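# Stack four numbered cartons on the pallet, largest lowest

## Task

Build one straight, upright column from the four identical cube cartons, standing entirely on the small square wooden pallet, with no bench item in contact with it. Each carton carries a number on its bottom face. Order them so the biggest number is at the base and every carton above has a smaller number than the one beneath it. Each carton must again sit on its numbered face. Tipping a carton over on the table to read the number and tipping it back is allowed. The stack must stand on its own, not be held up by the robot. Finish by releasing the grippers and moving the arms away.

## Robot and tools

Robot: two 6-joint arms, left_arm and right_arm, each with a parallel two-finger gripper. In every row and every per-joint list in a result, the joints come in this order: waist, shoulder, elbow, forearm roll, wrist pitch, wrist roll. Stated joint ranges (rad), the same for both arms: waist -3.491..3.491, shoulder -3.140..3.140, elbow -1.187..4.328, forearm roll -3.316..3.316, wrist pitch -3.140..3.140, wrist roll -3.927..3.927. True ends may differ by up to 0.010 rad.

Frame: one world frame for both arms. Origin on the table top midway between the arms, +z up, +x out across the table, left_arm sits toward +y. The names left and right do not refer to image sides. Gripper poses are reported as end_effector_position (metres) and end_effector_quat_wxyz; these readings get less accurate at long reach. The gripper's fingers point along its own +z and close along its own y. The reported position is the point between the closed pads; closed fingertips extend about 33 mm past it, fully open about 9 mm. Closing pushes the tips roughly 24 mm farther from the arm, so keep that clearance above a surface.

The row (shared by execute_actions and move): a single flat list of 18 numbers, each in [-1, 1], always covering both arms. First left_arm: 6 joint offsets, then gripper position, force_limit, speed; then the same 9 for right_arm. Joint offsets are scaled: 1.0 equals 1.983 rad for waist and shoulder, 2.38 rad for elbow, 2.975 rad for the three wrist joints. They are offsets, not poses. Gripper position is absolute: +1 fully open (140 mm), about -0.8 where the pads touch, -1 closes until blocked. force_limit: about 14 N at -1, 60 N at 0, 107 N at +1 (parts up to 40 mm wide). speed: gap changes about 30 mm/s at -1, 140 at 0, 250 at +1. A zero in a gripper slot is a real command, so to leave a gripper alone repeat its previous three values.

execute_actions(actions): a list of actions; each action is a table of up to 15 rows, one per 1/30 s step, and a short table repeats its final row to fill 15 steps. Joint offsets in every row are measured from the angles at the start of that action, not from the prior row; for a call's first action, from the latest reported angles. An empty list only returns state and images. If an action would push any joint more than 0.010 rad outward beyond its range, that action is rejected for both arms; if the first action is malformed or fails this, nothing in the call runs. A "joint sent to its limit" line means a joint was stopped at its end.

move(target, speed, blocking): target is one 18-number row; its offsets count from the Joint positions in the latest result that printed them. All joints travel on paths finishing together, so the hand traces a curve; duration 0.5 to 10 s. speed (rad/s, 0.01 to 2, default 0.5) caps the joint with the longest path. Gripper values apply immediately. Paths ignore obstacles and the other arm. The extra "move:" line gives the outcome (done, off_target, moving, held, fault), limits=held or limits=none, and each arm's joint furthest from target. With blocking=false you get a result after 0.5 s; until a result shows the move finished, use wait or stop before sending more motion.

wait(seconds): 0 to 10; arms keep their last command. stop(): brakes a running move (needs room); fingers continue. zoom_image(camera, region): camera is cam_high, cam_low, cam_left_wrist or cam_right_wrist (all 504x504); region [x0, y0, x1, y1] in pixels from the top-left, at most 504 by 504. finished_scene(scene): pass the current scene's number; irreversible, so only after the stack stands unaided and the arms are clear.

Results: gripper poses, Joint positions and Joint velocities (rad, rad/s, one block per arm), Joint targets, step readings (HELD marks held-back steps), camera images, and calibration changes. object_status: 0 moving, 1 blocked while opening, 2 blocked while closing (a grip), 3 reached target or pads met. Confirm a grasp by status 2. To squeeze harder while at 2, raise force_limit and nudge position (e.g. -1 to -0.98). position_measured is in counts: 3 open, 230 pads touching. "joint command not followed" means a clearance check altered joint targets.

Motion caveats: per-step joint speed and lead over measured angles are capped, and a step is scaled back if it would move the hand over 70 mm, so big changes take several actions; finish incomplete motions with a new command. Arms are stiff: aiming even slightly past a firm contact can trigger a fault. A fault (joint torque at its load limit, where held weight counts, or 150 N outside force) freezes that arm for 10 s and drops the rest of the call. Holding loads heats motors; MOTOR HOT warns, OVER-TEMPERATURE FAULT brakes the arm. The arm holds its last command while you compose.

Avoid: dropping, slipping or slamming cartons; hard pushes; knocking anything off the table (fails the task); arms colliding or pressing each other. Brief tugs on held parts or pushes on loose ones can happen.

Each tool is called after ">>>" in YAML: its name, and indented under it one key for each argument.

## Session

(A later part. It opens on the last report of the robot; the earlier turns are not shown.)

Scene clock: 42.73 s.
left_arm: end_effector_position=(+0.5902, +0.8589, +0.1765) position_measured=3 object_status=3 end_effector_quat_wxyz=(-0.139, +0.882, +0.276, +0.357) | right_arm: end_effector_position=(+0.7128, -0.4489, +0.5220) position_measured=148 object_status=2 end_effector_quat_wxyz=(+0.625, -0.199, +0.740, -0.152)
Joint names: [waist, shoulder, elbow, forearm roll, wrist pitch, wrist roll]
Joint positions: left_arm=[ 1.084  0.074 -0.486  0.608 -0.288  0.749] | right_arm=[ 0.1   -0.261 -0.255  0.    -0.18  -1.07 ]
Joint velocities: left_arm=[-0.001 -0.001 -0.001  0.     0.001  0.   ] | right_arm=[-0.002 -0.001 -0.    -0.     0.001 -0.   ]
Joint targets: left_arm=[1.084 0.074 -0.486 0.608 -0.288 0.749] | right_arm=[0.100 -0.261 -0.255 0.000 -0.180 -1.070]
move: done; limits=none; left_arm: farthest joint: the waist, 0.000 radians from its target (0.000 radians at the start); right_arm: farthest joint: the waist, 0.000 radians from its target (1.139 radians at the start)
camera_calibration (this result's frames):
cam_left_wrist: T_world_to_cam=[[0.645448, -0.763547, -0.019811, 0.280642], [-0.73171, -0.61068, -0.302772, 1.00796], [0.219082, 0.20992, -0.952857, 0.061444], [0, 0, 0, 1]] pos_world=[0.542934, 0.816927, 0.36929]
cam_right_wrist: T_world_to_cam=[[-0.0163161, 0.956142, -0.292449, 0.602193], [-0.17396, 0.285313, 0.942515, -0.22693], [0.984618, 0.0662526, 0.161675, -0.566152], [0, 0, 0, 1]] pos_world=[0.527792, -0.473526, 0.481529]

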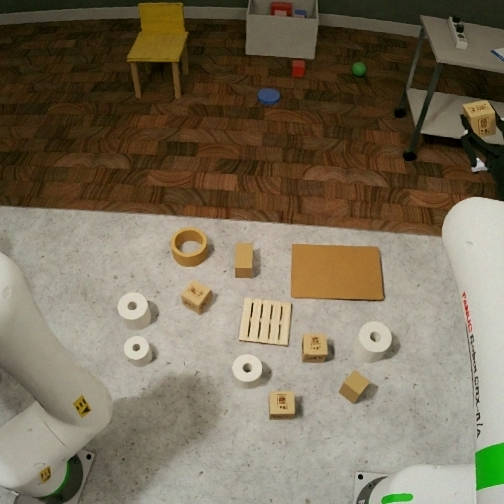

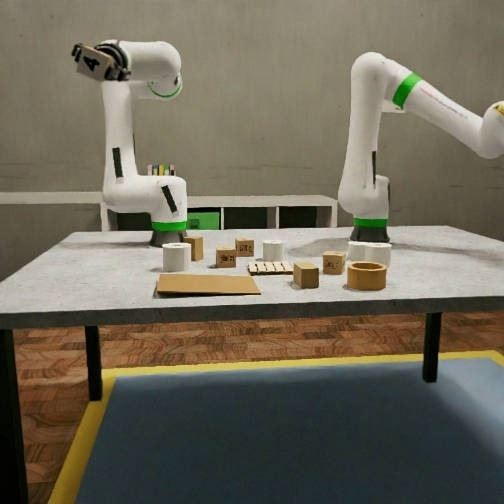

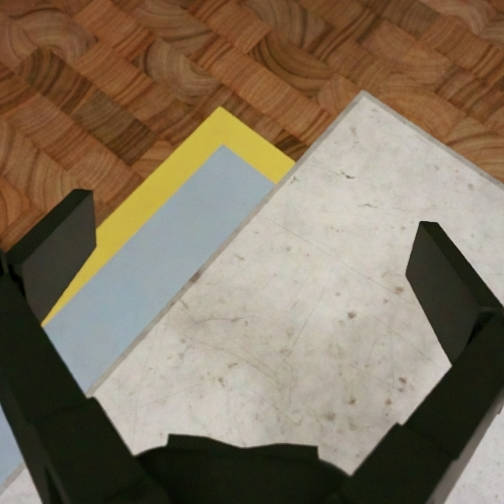

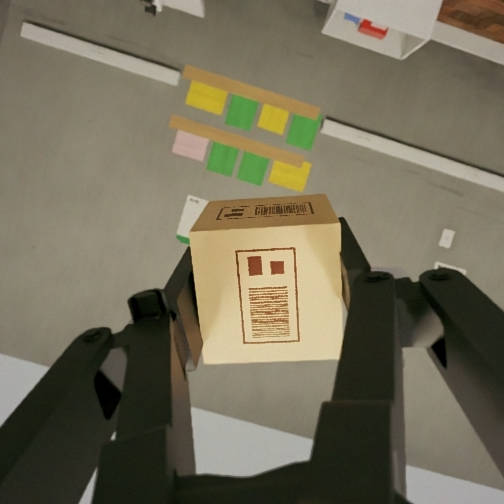

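>>> move:
  target: [0,0,0,0,0,0,1,0,0,0.5744,0.3105,0.2365,0,-0.4518,0.044,-1,0,0]
  speed: 0.8

>>> move:
  target: [0,0,0,0,0,0,1,0,0,0,0.03,-0.118,0,0.1144,0,-1,0,0]
  speed: 0.3

>>> move:
  target: [0,0,0,0,0,0,1,0,0,0,0,0,0,0,0,0.4,0,-0.5]

>>> move:
  target: [0,0,0,0,0,0,1,0,0,0,-0.03,0.118,0,-0.1144,0,0.4,0,0]
  speed: 0.5

Scene clock: 45.97 s.
left_arm: end_effector_position=(+0.5902, +0.8589, +0.1765) position_measured=3 object_status=3 end_effector_quat_wxyz=(-0.139, +0.882, +0.276, +0.357) | right_arm: end_effector_position=(+0.3807, +0.1383, +0.1928) position_measured=148 object_status=2 end_effector_quat_wxyz=(+0.000, +0.782, -0.624, +0.000)
Joint names: [waist, shoulder, elbow, forearm roll, wrist pitch, wrist roll]
Joint positions: left_arm=[ 1.084  0.074 -0.486  0.608 -0.288  0.749] | right_arm=[ 1.239  0.355  0.308  0.    -1.524 -0.939]
Joint velocities: left_arm=[-0.001  0.    -0.001  0.     0.    -0.001] | right_arm=[ 0.002  0.001  0.001  0.    -0.001  0.   ]
Joint targets: left_arm=[1.084 0.074 -0.486 0.608 -0.288 0.749] | right_arm=[1.239 0.355 0.308 0.000 -1.524 -0.939]
move: done; limits=none; left_arm: farthest joint: the waist, 0.000 radians from its target (0.000 radians at the start); right_arm: farthest joint: the waist, 0.000 radians from its target (1.139 radians at the start)
camera_calibration (this result's frames):
cam_left_wrist: T_world_to_cam=[[0.645448, -0.763547, -0.0198111, 0.280642], [-0.73171, -0.61068, -0.302772, 1.00796], [0.219082, 0.20992, -0.952857, 0.061444], [0, 0, 0, 1]] pos_world=[0.542934, 0.816927, 0.36929]
cam_right_wrist: T_world_to_cam=[[-0.998265, -0.0143909, -0.0570993, 0.401707], [-0.0323505, 0.944264, 0.327596, -0.168475], [0.0492024, 0.328875, -0.943091, 0.307872], [0, 0, 0, 1]] pos_world=[0.380412, 0.0636146, 0.368481]

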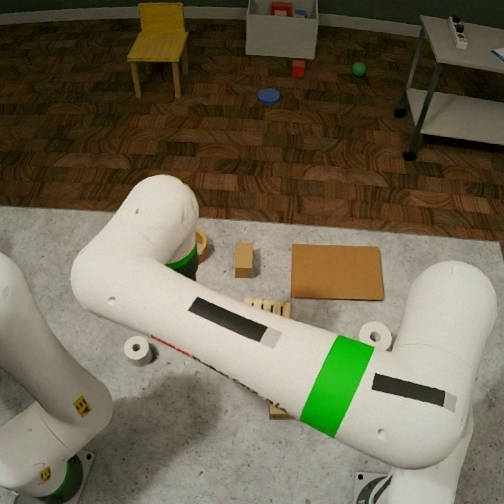

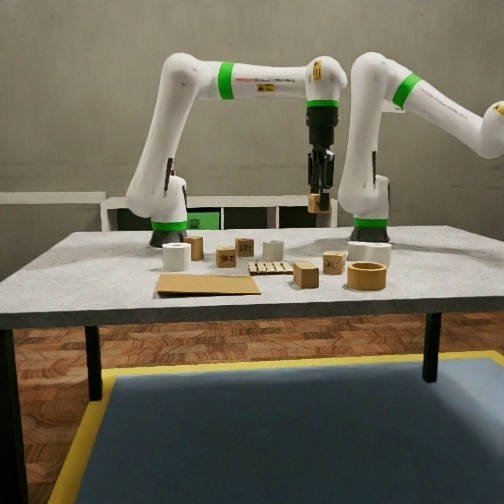

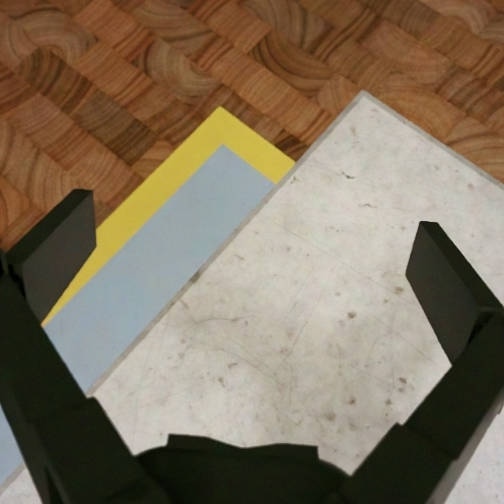

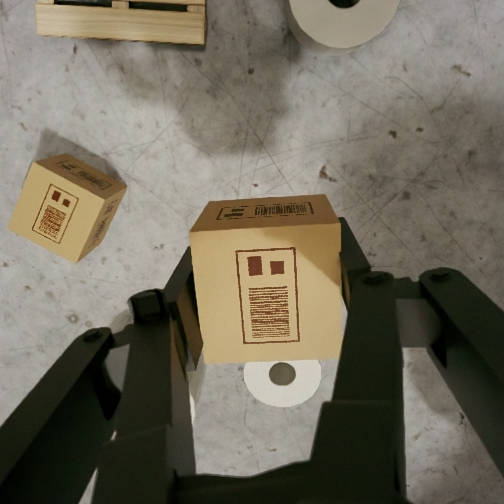

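Scene clock: 47.53 s.
left_arm: end_effector_position=(+0.5902, +0.8589, +0.1765) position_measured=3 object_status=3 end_effector_quat_wxyz=(-0.139, +0.882, +0.276, +0.357) | right_arm: end_effector_position=(+0.3772, +0.1303, +0.0415) position_measured=148 object_status=2 end_effector_quat_wxyz=(+0.000, +0.782, -0.624, +0.000)
Joint names: [waist, shoulder, elbow, forearm roll, wrist pitch, wrist roll]
Joint positions: left_arm=[ 1.084  0.074 -0.486  0.608 -0.288  0.749] | right_arm=[ 1.239  0.414  0.027  0.    -1.184 -0.939]
Joint velocities: left_arm=[-0.001  0.001  0.001 -0.001  0.    -0.   ] | right_arm=[-0.001  0.    -0.001  0.001  0.001 -0.001]
Joint targets: left_arm=[1.084 0.074 -0.486 0.608 -0.288 0.749] | right_arm=[1.239 0.414 0.027 0.000 -1.184 -0.939]
move: done; limits=none; left_arm: farthest joint: the waist, 0.000 radians from its target (0.000 radians at the start); right_arm: farthest joint: the waist, 0.000 radians from its target (0.000 radians at the start)
camera_calibration (this result's frames):
cam_left_wrist: T_world_to_cam=[[0.645448, -0.763547, -0.0198111, 0.280642], [-0.73171, -0.61068, -0.302772, 1.00796], [0.219082, 0.20992, -0.952857, 0.061444], [0, 0, 0, 1]] pos_world=[0.542934, 0.816927, 0.36929]
cam_right_wrist: T_world_to_cam=[[-0.998263, -0.0144827, -0.0571015, 0.389479], [-0.0324395, 0.944251, 0.327624, -0.111424], [0.0491733, 0.328907, -0.943081, 0.16798], [0, 0, 0, 1]] pos_world=[0.376928, 0.0556035, 0.217164]

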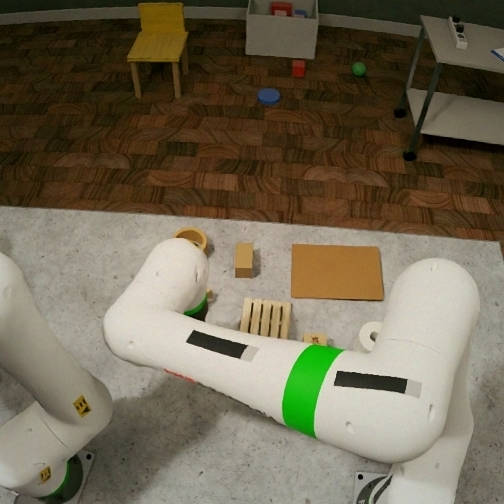

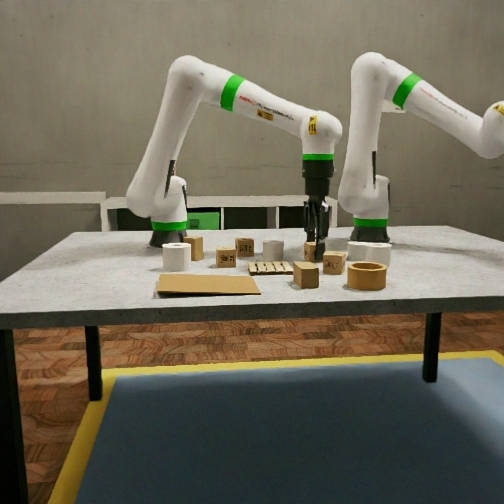

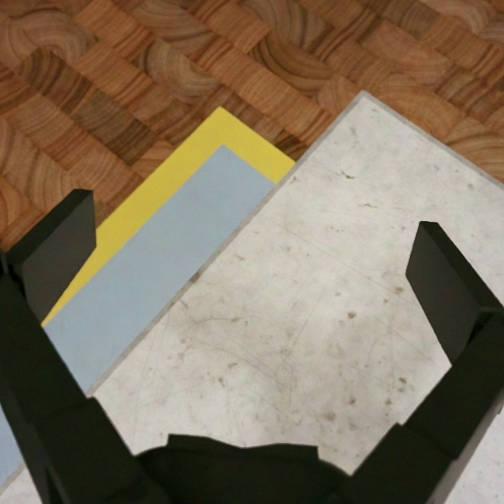

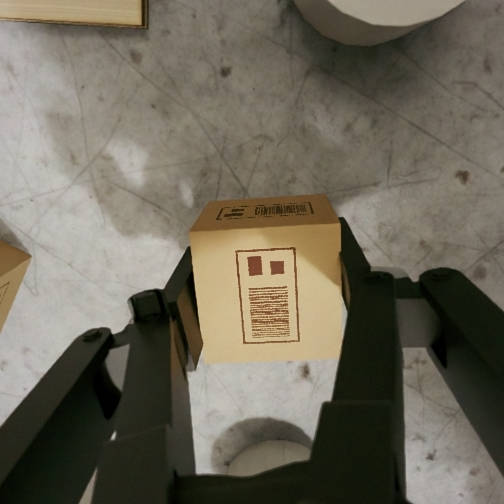

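Scene clock: 48.27 s.
left_arm: end_effector_position=(+0.5902, +0.8589, +0.1765) position_measured=3 object_status=3 end_effector_quat_wxyz=(-0.139, +0.882, +0.276, +0.357) | right_arm: end_effector_position=(+0.3772, +0.1303, +0.0414) position_measured=78 object_status=0 end_effector_quat_wxyz=(+0.000, +0.782, -0.624, +0.000)
Joint names: [waist, shoulder, elbow, forearm roll, wrist pitch, wrist roll]
Joint positions: left_arm=[ 1.084  0.074 -0.486  0.608 -0.288  0.749] | right_arm=[ 1.239  0.414  0.027  0.    -1.184 -0.939]
Joint velocities: left_arm=[-0.001 -0.    -0.001  0.001  0.     0.002] | right_arm=[-0. -0.  0.  0.  0.  0.]
Joint targets: left_arm=[1.084 0.074 -0.486 0.608 -0.288 0.749] | right_arm=[1.239 0.414 0.027 0.000 -1.184 -0.939]
move: done; limits=none; left_arm: farthest joint: the waist, 0.000 radians from its target (0.000 radians at the start); right_arm: farthest joint: the waist, 0.000 radians from its target (0.000 radians at the start)
camera_calibration (this result's frames):
cam_left_wrist: T_world_to_cam=[[0.645448, -0.763547, -0.0198111, 0.280642], [-0.73171, -0.61068, -0.302772, 1.00796], [0.219082, 0.209919, -0.952857, 0.0614441], [0, 0, 0, 1]] pos_world=[0.542934, 0.816927, 0.36929]
cam_right_wrist: T_world_to_cam=[[-0.998264, -0.0144835, -0.0570962, 0.389474], [-0.0324379, 0.944255, 0.327613, -0.111412], [0.0491684, 0.328896, -0.943085, 0.167966], [0, 0, 0, 1]] pos_world=[0.376926, 0.0555988, 0.217143]

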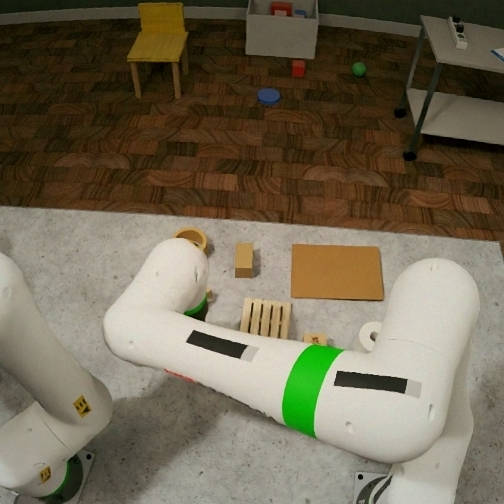

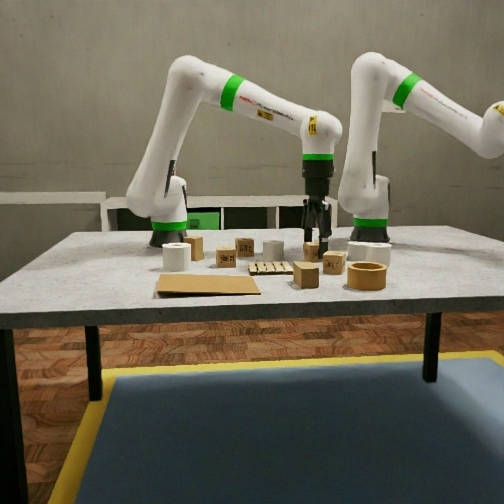

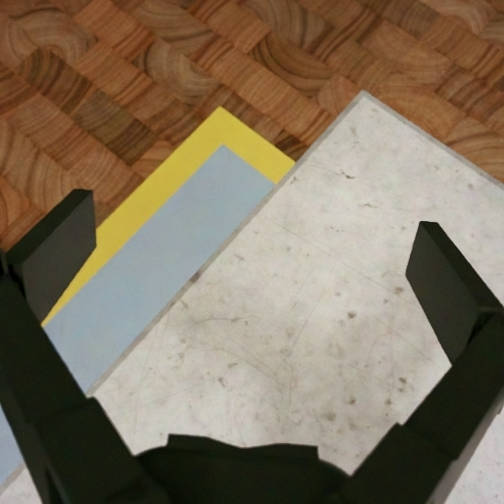

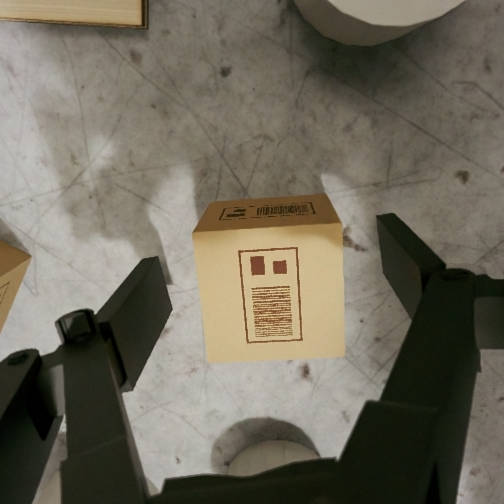

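Scene clock: 49.47 s.
left_arm: end_effector_position=(+0.5902, +0.8589, +0.1765) position_measured=3 object_status=3 end_effector_quat_wxyz=(-0.139, +0.882, +0.276, +0.357) | right_arm: end_effector_position=(+0.3807, +0.1383, +0.1928) position_measured=78 object_status=3 end_effector_quat_wxyz=(+0.000, +0.782, -0.624, +0.000)
Joint names: [waist, shoulder, elbow, forearm roll, wrist pitch, wrist roll]
Joint positions: left_arm=[ 1.084  0.074 -0.486  0.608 -0.288  0.749] | right_arm=[ 1.239  0.355  0.308  0.    -1.524 -0.939]
Joint velocities: left_arm=[ 0.001  0.    -0.001  0.001  0.     0.   ] | right_arm=[ 0.001 -0.001  0.001  0.001 -0.001  0.001]
Joint targets: left_arm=[1.084 0.074 -0.486 0.608 -0.288 0.749] | right_arm=[1.239 0.355 0.308 0.000 -1.524 -0.939]
move: done; limits=none; left_arm: farthest joint: the waist, 0.000 radians from its target (0.000 radians at the start); right_arm: farthest joint: the waist, 0.000 radians from its target (0.000 radians at the start)
camera_calibration (this result's frames):
cam_left_wrist: T_world_to_cam=[[0.645448, -0.763547, -0.0198112, 0.280643], [-0.73171, -0.61068, -0.302772, 1.00796], [0.219082, 0.20992, -0.952857, 0.061444], [0, 0, 0, 1]] pos_world=[0.542934, 0.816927, 0.36929]
cam_right_wrist: T_world_to_cam=[[-0.998264, -0.0144408, -0.0570936, 0.40169], [-0.0323951, 0.944266, 0.327585, -0.168466], [0.049181, 0.328866, -0.943095, 0.307865], [0, 0, 0, 1]] pos_world=[0.380394, 0.0636316, 0.368467]

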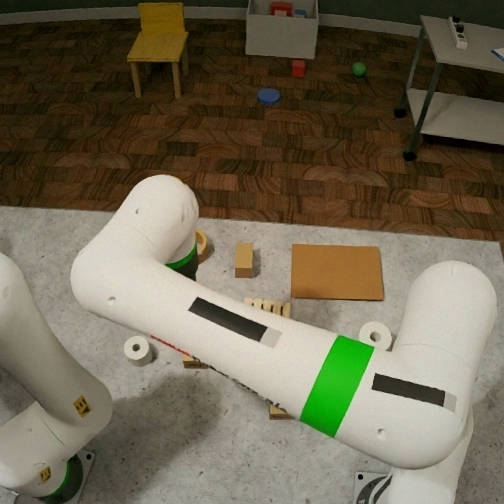

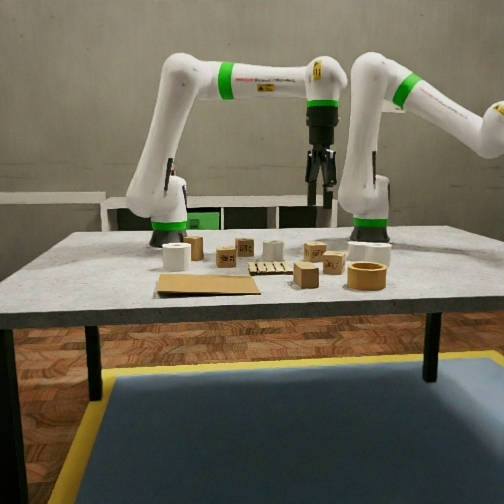

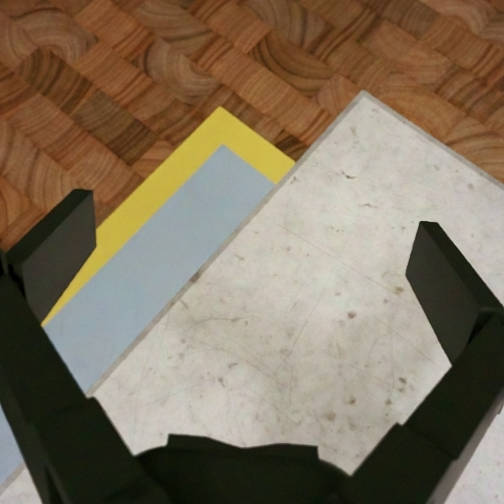

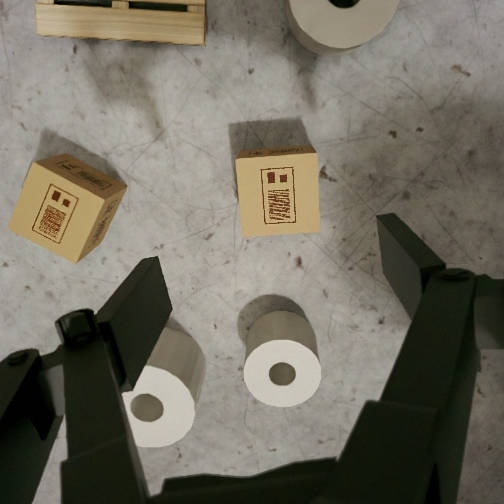

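>>> move:
  target: [0,0,0,0,0,0,1,0,0,-0.1054,0.1603,0.1243,0,0.0074,-0.1035,0.4,0,0]
  speed: 0.5

Scene clock: 51.10 s.
left_arm: end_effector_position=(+0.5902, +0.8589, +0.1765) position_measured=3 object_status=3 end_effector_quat_wxyz=(-0.139, +0.882, +0.276, +0.357) | right_arm: end_effector_position=(+0.5364, +0.1479, +0.1195) position_measured=78 object_status=3 end_effector_quat_wxyz=(-0.000, -0.596, +0.803, -0.000)
Joint names: [waist, shoulder, elbow, forearm roll, wrist pitch, wrist roll]
Joint positions: left_arm=[ 1.084  0.074 -0.486  0.608 -0.288  0.749] | right_arm=[ 1.03   0.673  0.604  0.    -1.502 -1.247]
Joint velocities: left_arm=[-0.002  0.001  0.     0.    -0.     0.001] | right_arm=[-0.001  0.001  0.001 -0.     0.    -0.002]
Joint targets: left_arm=[1.084 0.074 -0.486 0.608 -0.288 0.749] | right_arm=[1.030 0.673 0.604 0.000 -1.502 -1.247]
move: done; limits=none; left_arm: farthest joint: the waist, 0.000 radians from its target (0.000 radians at the start); right_arm: farthest joint: the waist, 0.000 radians from its target (0.209 radians at the start)
camera_calibration (this result's frames):
cam_left_wrist: T_world_to_cam=[[0.645448, -0.763547, -0.019811, 0.280642], [-0.73171, -0.61068, -0.302772, 1.00796], [0.219082, 0.209919, -0.952857, 0.0614442], [0, 0, 0, 1]] pos_world=[0.542934, 0.816927, 0.369289]
cam_right_wrist: T_world_to_cam=[[-0.875031, 0.480681, -0.0571536, 0.413758], [0.438383, 0.836978, 0.327548, -0.385161], [0.205282, 0.261559, -0.943104, 0.154203], [0, 0, 0, 1]] pos_world=[0.499244, 0.0831521, 0.295236]

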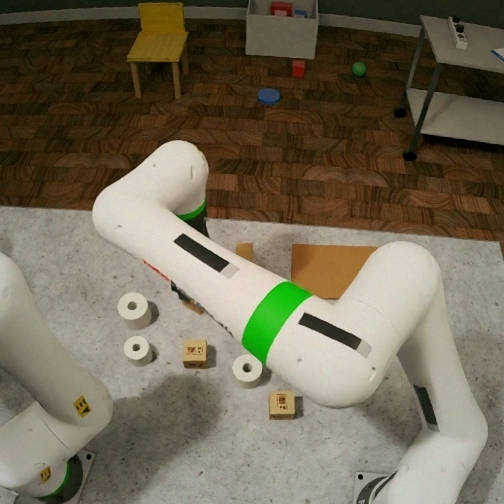

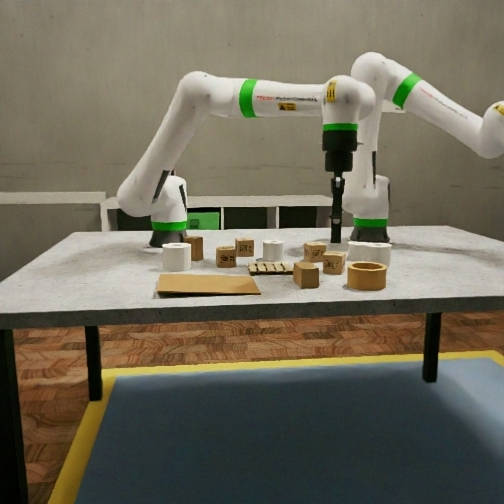

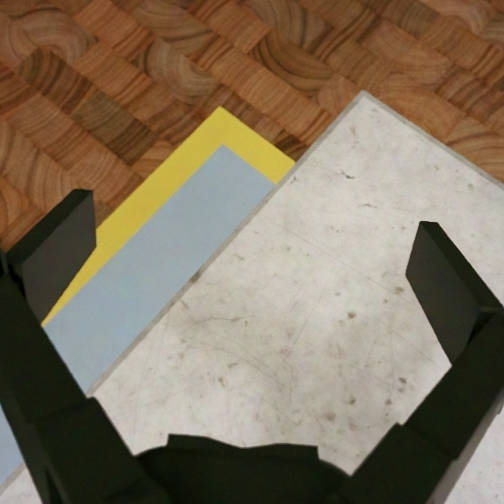

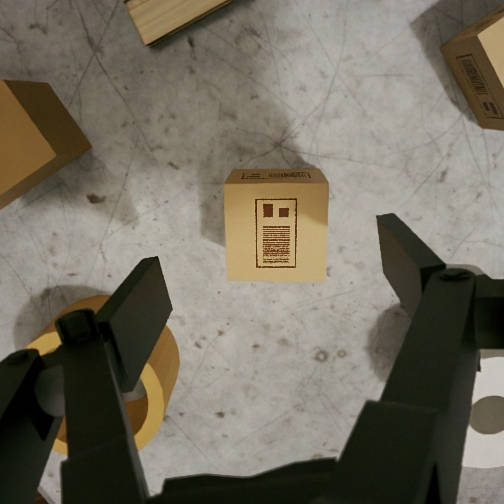

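>>> move:
  target: [0,0,0,0,0,0,1,0,0,0,0.0174,-0.0558,0,0.0562,-0.017,0.4,0,0]
  speed: 0.3

>>> move:
  target: [0,0,0,0,0,0,1,0,0,0,0,0,0,0,0,-1,0,0]

>>> move:
  target: [0,0,0,0,0,0,1,0,0,0,-0.02,0.12,0,-0.1093,0,-1,0,0]
  speed: 0.5

>>> move:
  target: [0,0,0,0,0,0,1,0,0,-0.469,-0.4683,-0.4251,0,0.4975,0,-1,0,0]
  speed: 0.8

>>> zoom_image:
  camera: "cam_low"
  region: [40,10,160,130]

Scene clock: 53.03 s.
left_arm: end_effector_position=(+0.5902, +0.8589, +0.1765) position_measured=3 object_status=3 end_effector_quat_wxyz=(-0.139, +0.882, +0.276, +0.357) | right_arm: end_effector_position=(+0.5364, +0.1478, +0.0396) position_measured=78 object_status=3 end_effector_quat_wxyz=(-0.000, -0.576, +0.818, -0.000)
Joint names: [waist, shoulder, elbow, forearm roll, wrist pitch, wrist roll]
Joint positions: left_arm=[ 1.084  0.074 -0.486  0.608 -0.288  0.749] | right_arm=[ 1.03   0.707  0.471  0.    -1.335 -1.298]
Joint velocities: left_arm=[-0.001  0.     0.002 -0.     0.    -0.   ] | right_arm=[ 0.     0.    -0.001  0.     0.001 -0.001]
Joint targets: left_arm=[1.084 0.074 -0.486 0.608 -0.288 0.749] | right_arm=[1.030 0.707 0.471 0.000 -1.335 -1.298]
move: done; limits=none; left_arm: farthest joint: the waist, 0.000 radians from its target (0.000 radians at the start); right_arm: farthest joint: the waist, 0.000 radians from its target (0.000 radians at the start)
camera_calibration (this result's frames):
cam_left_wrist: T_world_to_cam=[[0.645448, -0.763547, -0.0198113, 0.280643], [-0.73171, -0.61068, -0.302772, 1.00796], [0.219082, 0.20992, -0.952857, 0.061444], [0, 0, 0, 1]] pos_world=[0.542934, 0.816927, 0.36929]
cam_right_wrist: T_world_to_cam=[[-0.8496, 0.524321, -0.0571579, 0.389141], [0.48017, 0.813757, 0.327469, -0.377887], [0.218212, 0.250772, -0.943131, 0.0734636], [0, 0, 0, 1]] pos_world=[0.496034, 0.085051, 0.215275]

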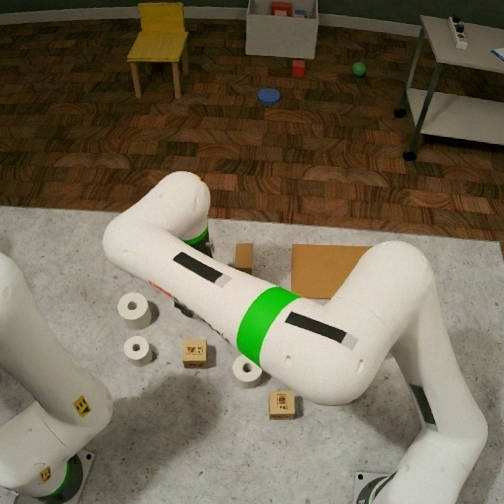

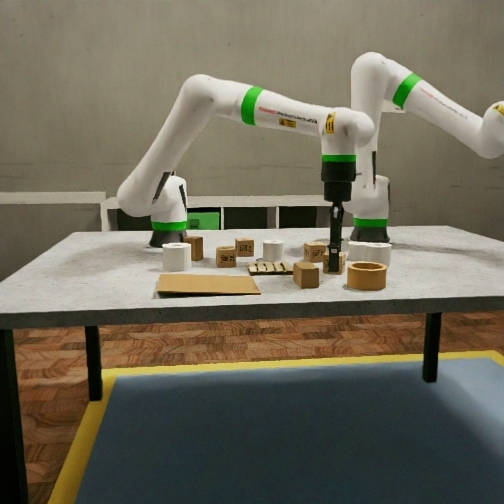

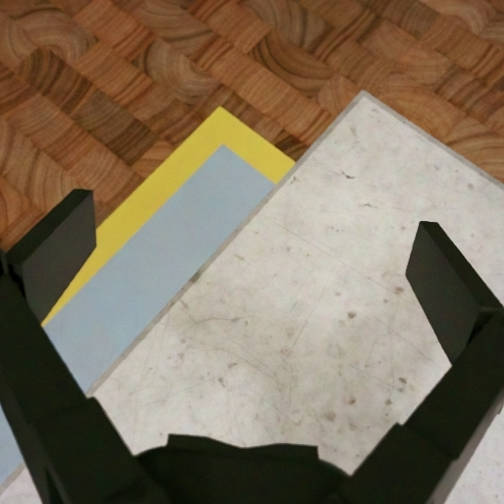

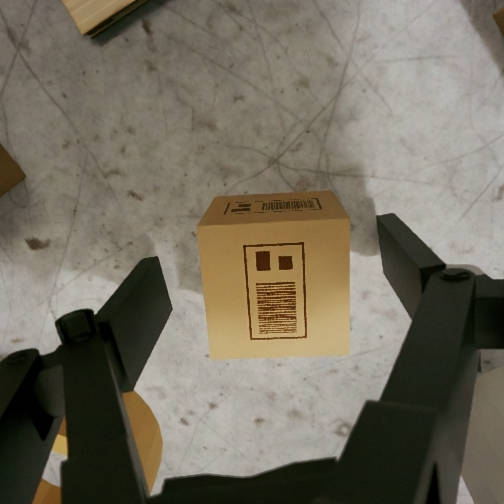

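Scene clock: 53.57 s.
left_arm: end_effector_position=(+0.5902, +0.8589, +0.1765) position_measured=3 object_status=3 end_effector_quat_wxyz=(-0.139, +0.882, +0.276, +0.357) | right_arm: end_effector_position=(+0.5364, +0.1478, +0.0395) position_measured=150 object_status=0 end_effector_quat_wxyz=(-0.000, -0.576, +0.818, -0.000)
Joint names: [waist, shoulder, elbow, forearm roll, wrist pitch, wrist roll]
Joint positions: left_arm=[ 1.084  0.074 -0.486  0.608 -0.288  0.749] | right_arm=[ 1.03   0.707  0.471  0.    -1.335 -1.298]
Joint velocities: left_arm=[-0.001 -0.     0.001  0.     0.     0.001] | right_arm=[ 0.    -0.    -0.     0.     0.    -0.001]
Joint targets: left_arm=[1.084 0.074 -0.486 0.608 -0.288 0.749] | right_arm=[1.030 0.707 0.471 0.000 -1.335 -1.298]
move: done; limits=none; left_arm: farthest joint: the waist, 0.000 radians from its target (0.000 radians at the start); right_arm: farthest joint: the waist, 0.000 radians from its target (0.000 radians at the start)
camera_calibration (this result's frames):
cam_left_wrist: T_world_to_cam=[[0.645448, -0.763547, -0.019811, 0.280642], [-0.73171, -0.61068, -0.302772, 1.00796], [0.219083, 0.20992, -0.952857, 0.0614439], [0, 0, 0, 1]] pos_world=[0.542934, 0.816927, 0.36929]
cam_right_wrist: T_world_to_cam=[[-0.849595, 0.52433, -0.0571577, 0.389135], [0.48018, 0.813753, 0.327464, -0.377883], [0.218212, 0.250766, -0.943133, 0.0734463], [0, 0, 0, 1]] pos_world=[0.496032, 0.0850504, 0.215255]

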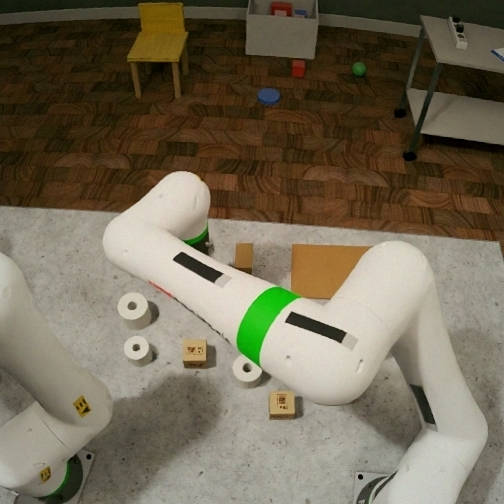

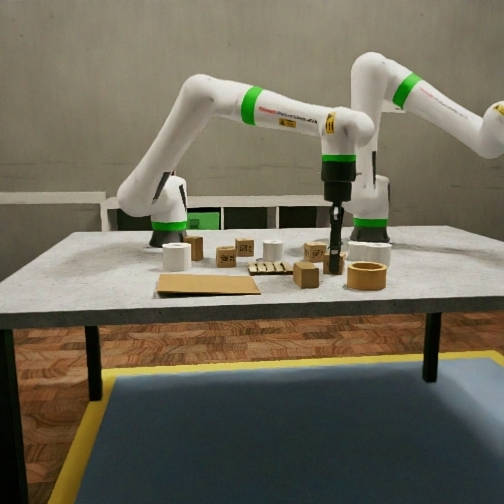

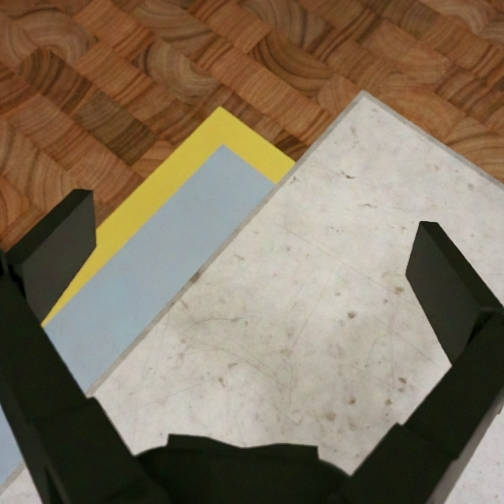

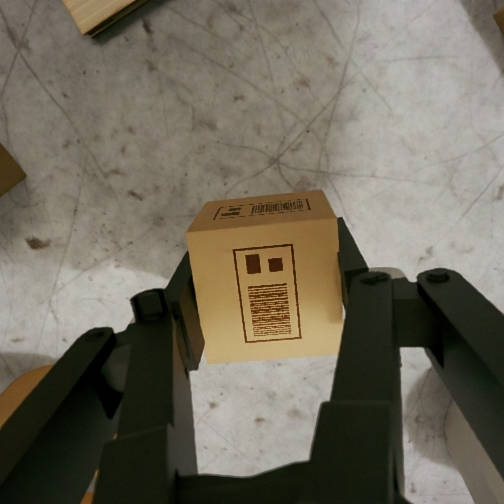

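Scene clock: 54.73 s.
left_arm: end_effector_position=(+0.5902, +0.8589, +0.1765) position_measured=3 object_status=3 end_effector_quat_wxyz=(-0.139, +0.882, +0.276, +0.357) | right_arm: end_effector_position=(+0.5351, +0.1460, +0.1887) position_measured=150 object_status=2 end_effector_quat_wxyz=(-0.000, -0.576, +0.818, -0.000)
Joint names: [waist, shoulder, elbow, forearm roll, wrist pitch, wrist roll]
Joint positions: left_arm=[ 1.084  0.074 -0.486  0.608 -0.288  0.749] | right_arm=[ 1.03   0.667  0.756  0.    -1.66  -1.298]
Joint velocities: left_arm=[ 0.     0.001  0.    -0.001  0.     0.001] | right_arm=[-0.    -0.     0.001  0.    -0.001 -0.   ]
Joint targets: left_arm=[1.084 0.074 -0.486 0.608 -0.288 0.749] | right_arm=[1.030 0.667 0.756 0.000 -1.660 -1.298]
move: done; limits=none; left_arm: farthest joint: the waist, 0.000 radians from its target (0.000 radians at the start); right_arm: farthest joint: the waist, 0.000 radians from its target (0.000 radians at the start)
camera_calibration (this result's frames):
cam_left_wrist: T_world_to_cam=[[0.645448, -0.763547, -0.0198109, 0.280642], [-0.73171, -0.61068, -0.302772, 1.00796], [0.219082, 0.209919, -0.952857, 0.061444], [0, 0, 0, 1]] pos_world=[0.542934, 0.816927, 0.36929]
cam_right_wrist: T_world_to_cam=[[-0.84957, 0.52437, -0.0571652, 0.397497], [0.480201, 0.813715, 0.327527, -0.424578], [0.218262, 0.250807, -0.943111, 0.214819], [0, 0, 0, 1]] pos_world=[0.494697, 0.0831726, 0.364382]

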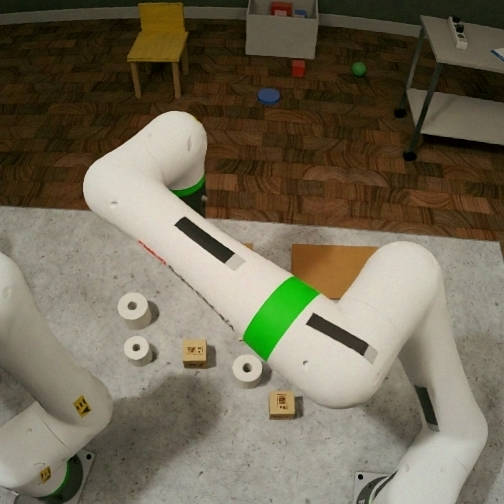

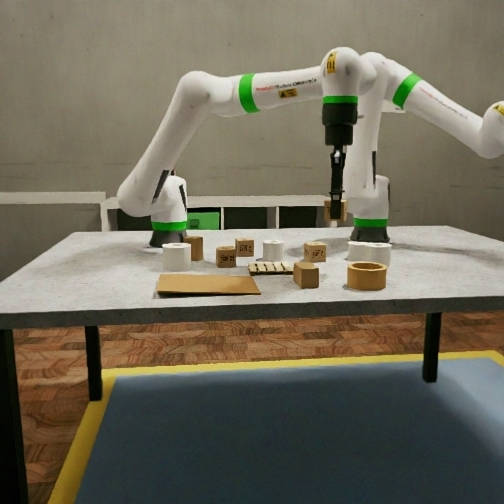

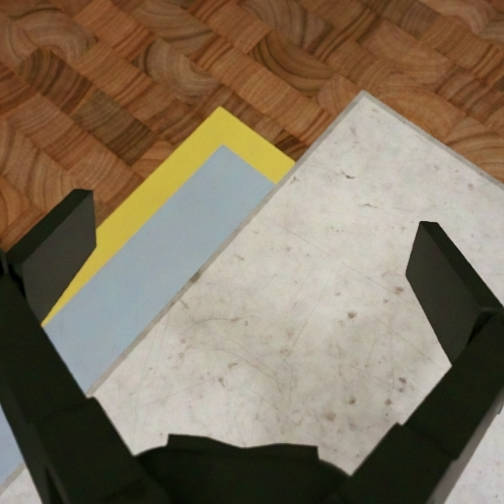

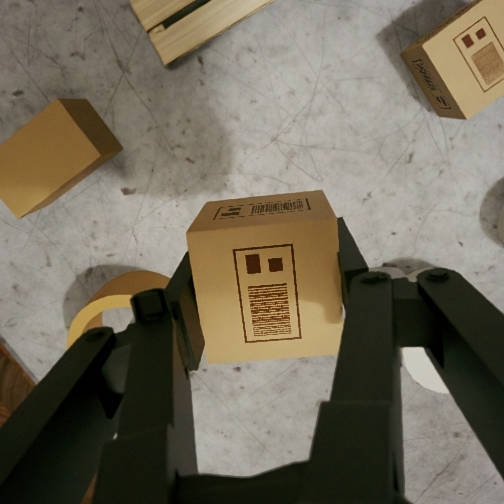

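Scene clock: 57.23 s.
left_arm: end_effector_position=(+0.5902, +0.8589, +0.1765) position_measured=3 object_status=3 end_effector_quat_wxyz=(-0.139, +0.882, +0.276, +0.357) | right_arm: end_effector_position=(+0.7126, -0.4490, +0.5219) position_measured=150 object_status=2 end_effector_quat_wxyz=(+0.638, -0.113, +0.757, -0.080)
Joint names: [waist, shoulder, elbow, forearm roll, wrist pitch, wrist roll]
Joint positions: left_arm=[ 1.084  0.074 -0.486  0.608 -0.288  0.749] | right_arm=[ 0.1   -0.261 -0.255  0.    -0.18  -1.298]
Joint velocities: left_arm=[ 0.001 -0.002  0.001  0.     0.     0.   ] | right_arm=[-0.001 -0.001 -0.001  0.001  0.001  0.   ]
Joint targets: left_arm=[1.084 0.074 -0.486 0.608 -0.288 0.749] | right_arm=[0.100 -0.261 -0.255 0.000 -0.180 -1.298]
move: done; limits=none; left_arm: farthest joint: the waist, 0.000 radians from its target (0.000 radians at the start); right_arm: farthest joint: the waist, 0.000 radians from its target (0.930 radians at the start)
camera_calibration (this result's frames):
cam_left_wrist: T_world_to_cam=[[0.645448, -0.763547, -0.0198111, 0.280642], [-0.73171, -0.61068, -0.302772, 1.00796], [0.219082, 0.20992, -0.952857, 0.061444], [0, 0, 0, 1]] pos_world=[0.542934, 0.816927, 0.36929]
cam_right_wrist: T_world_to_cam=[[0.0213758, 0.997121, -0.0727509, 0.479073], [-0.16165, 0.0752571, 0.983974, -0.351612], [0.986617, -0.00927305, 0.162794, -0.601943], [0, 0, 0, 1]] pos_world=[0.526808, -0.456814, 0.478823]

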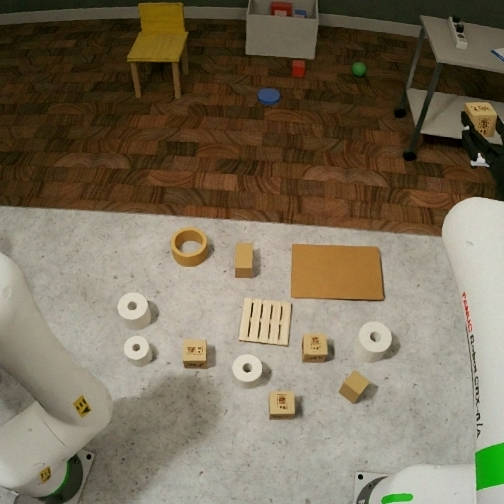

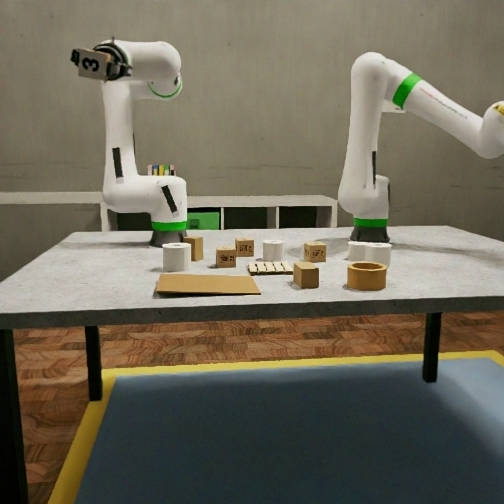

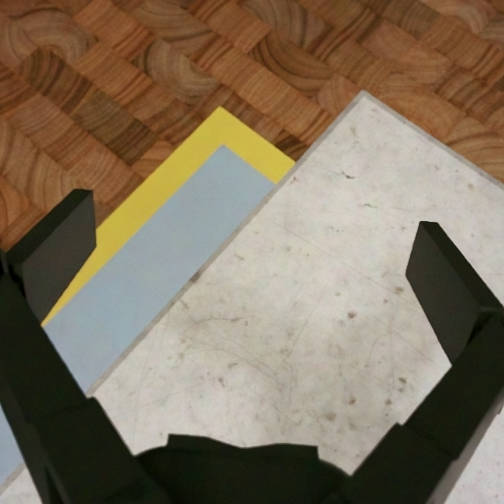

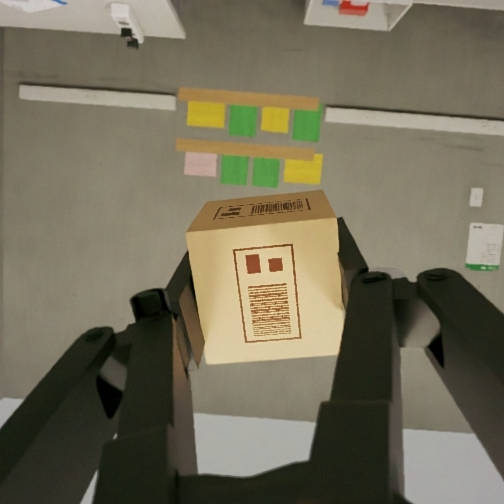

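Region (40, 10, 160, 130) of cam_low's 504x504 image, scaled by 4.200, with more detail than that image has.

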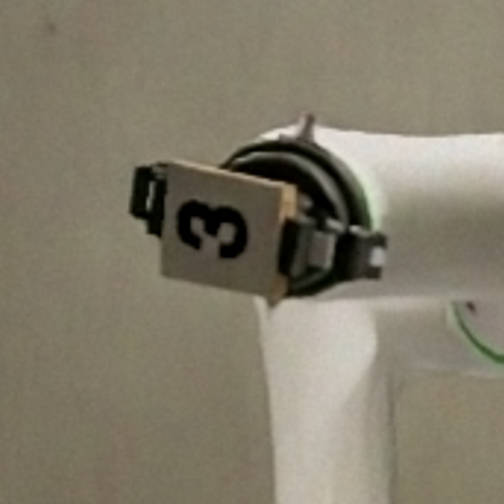

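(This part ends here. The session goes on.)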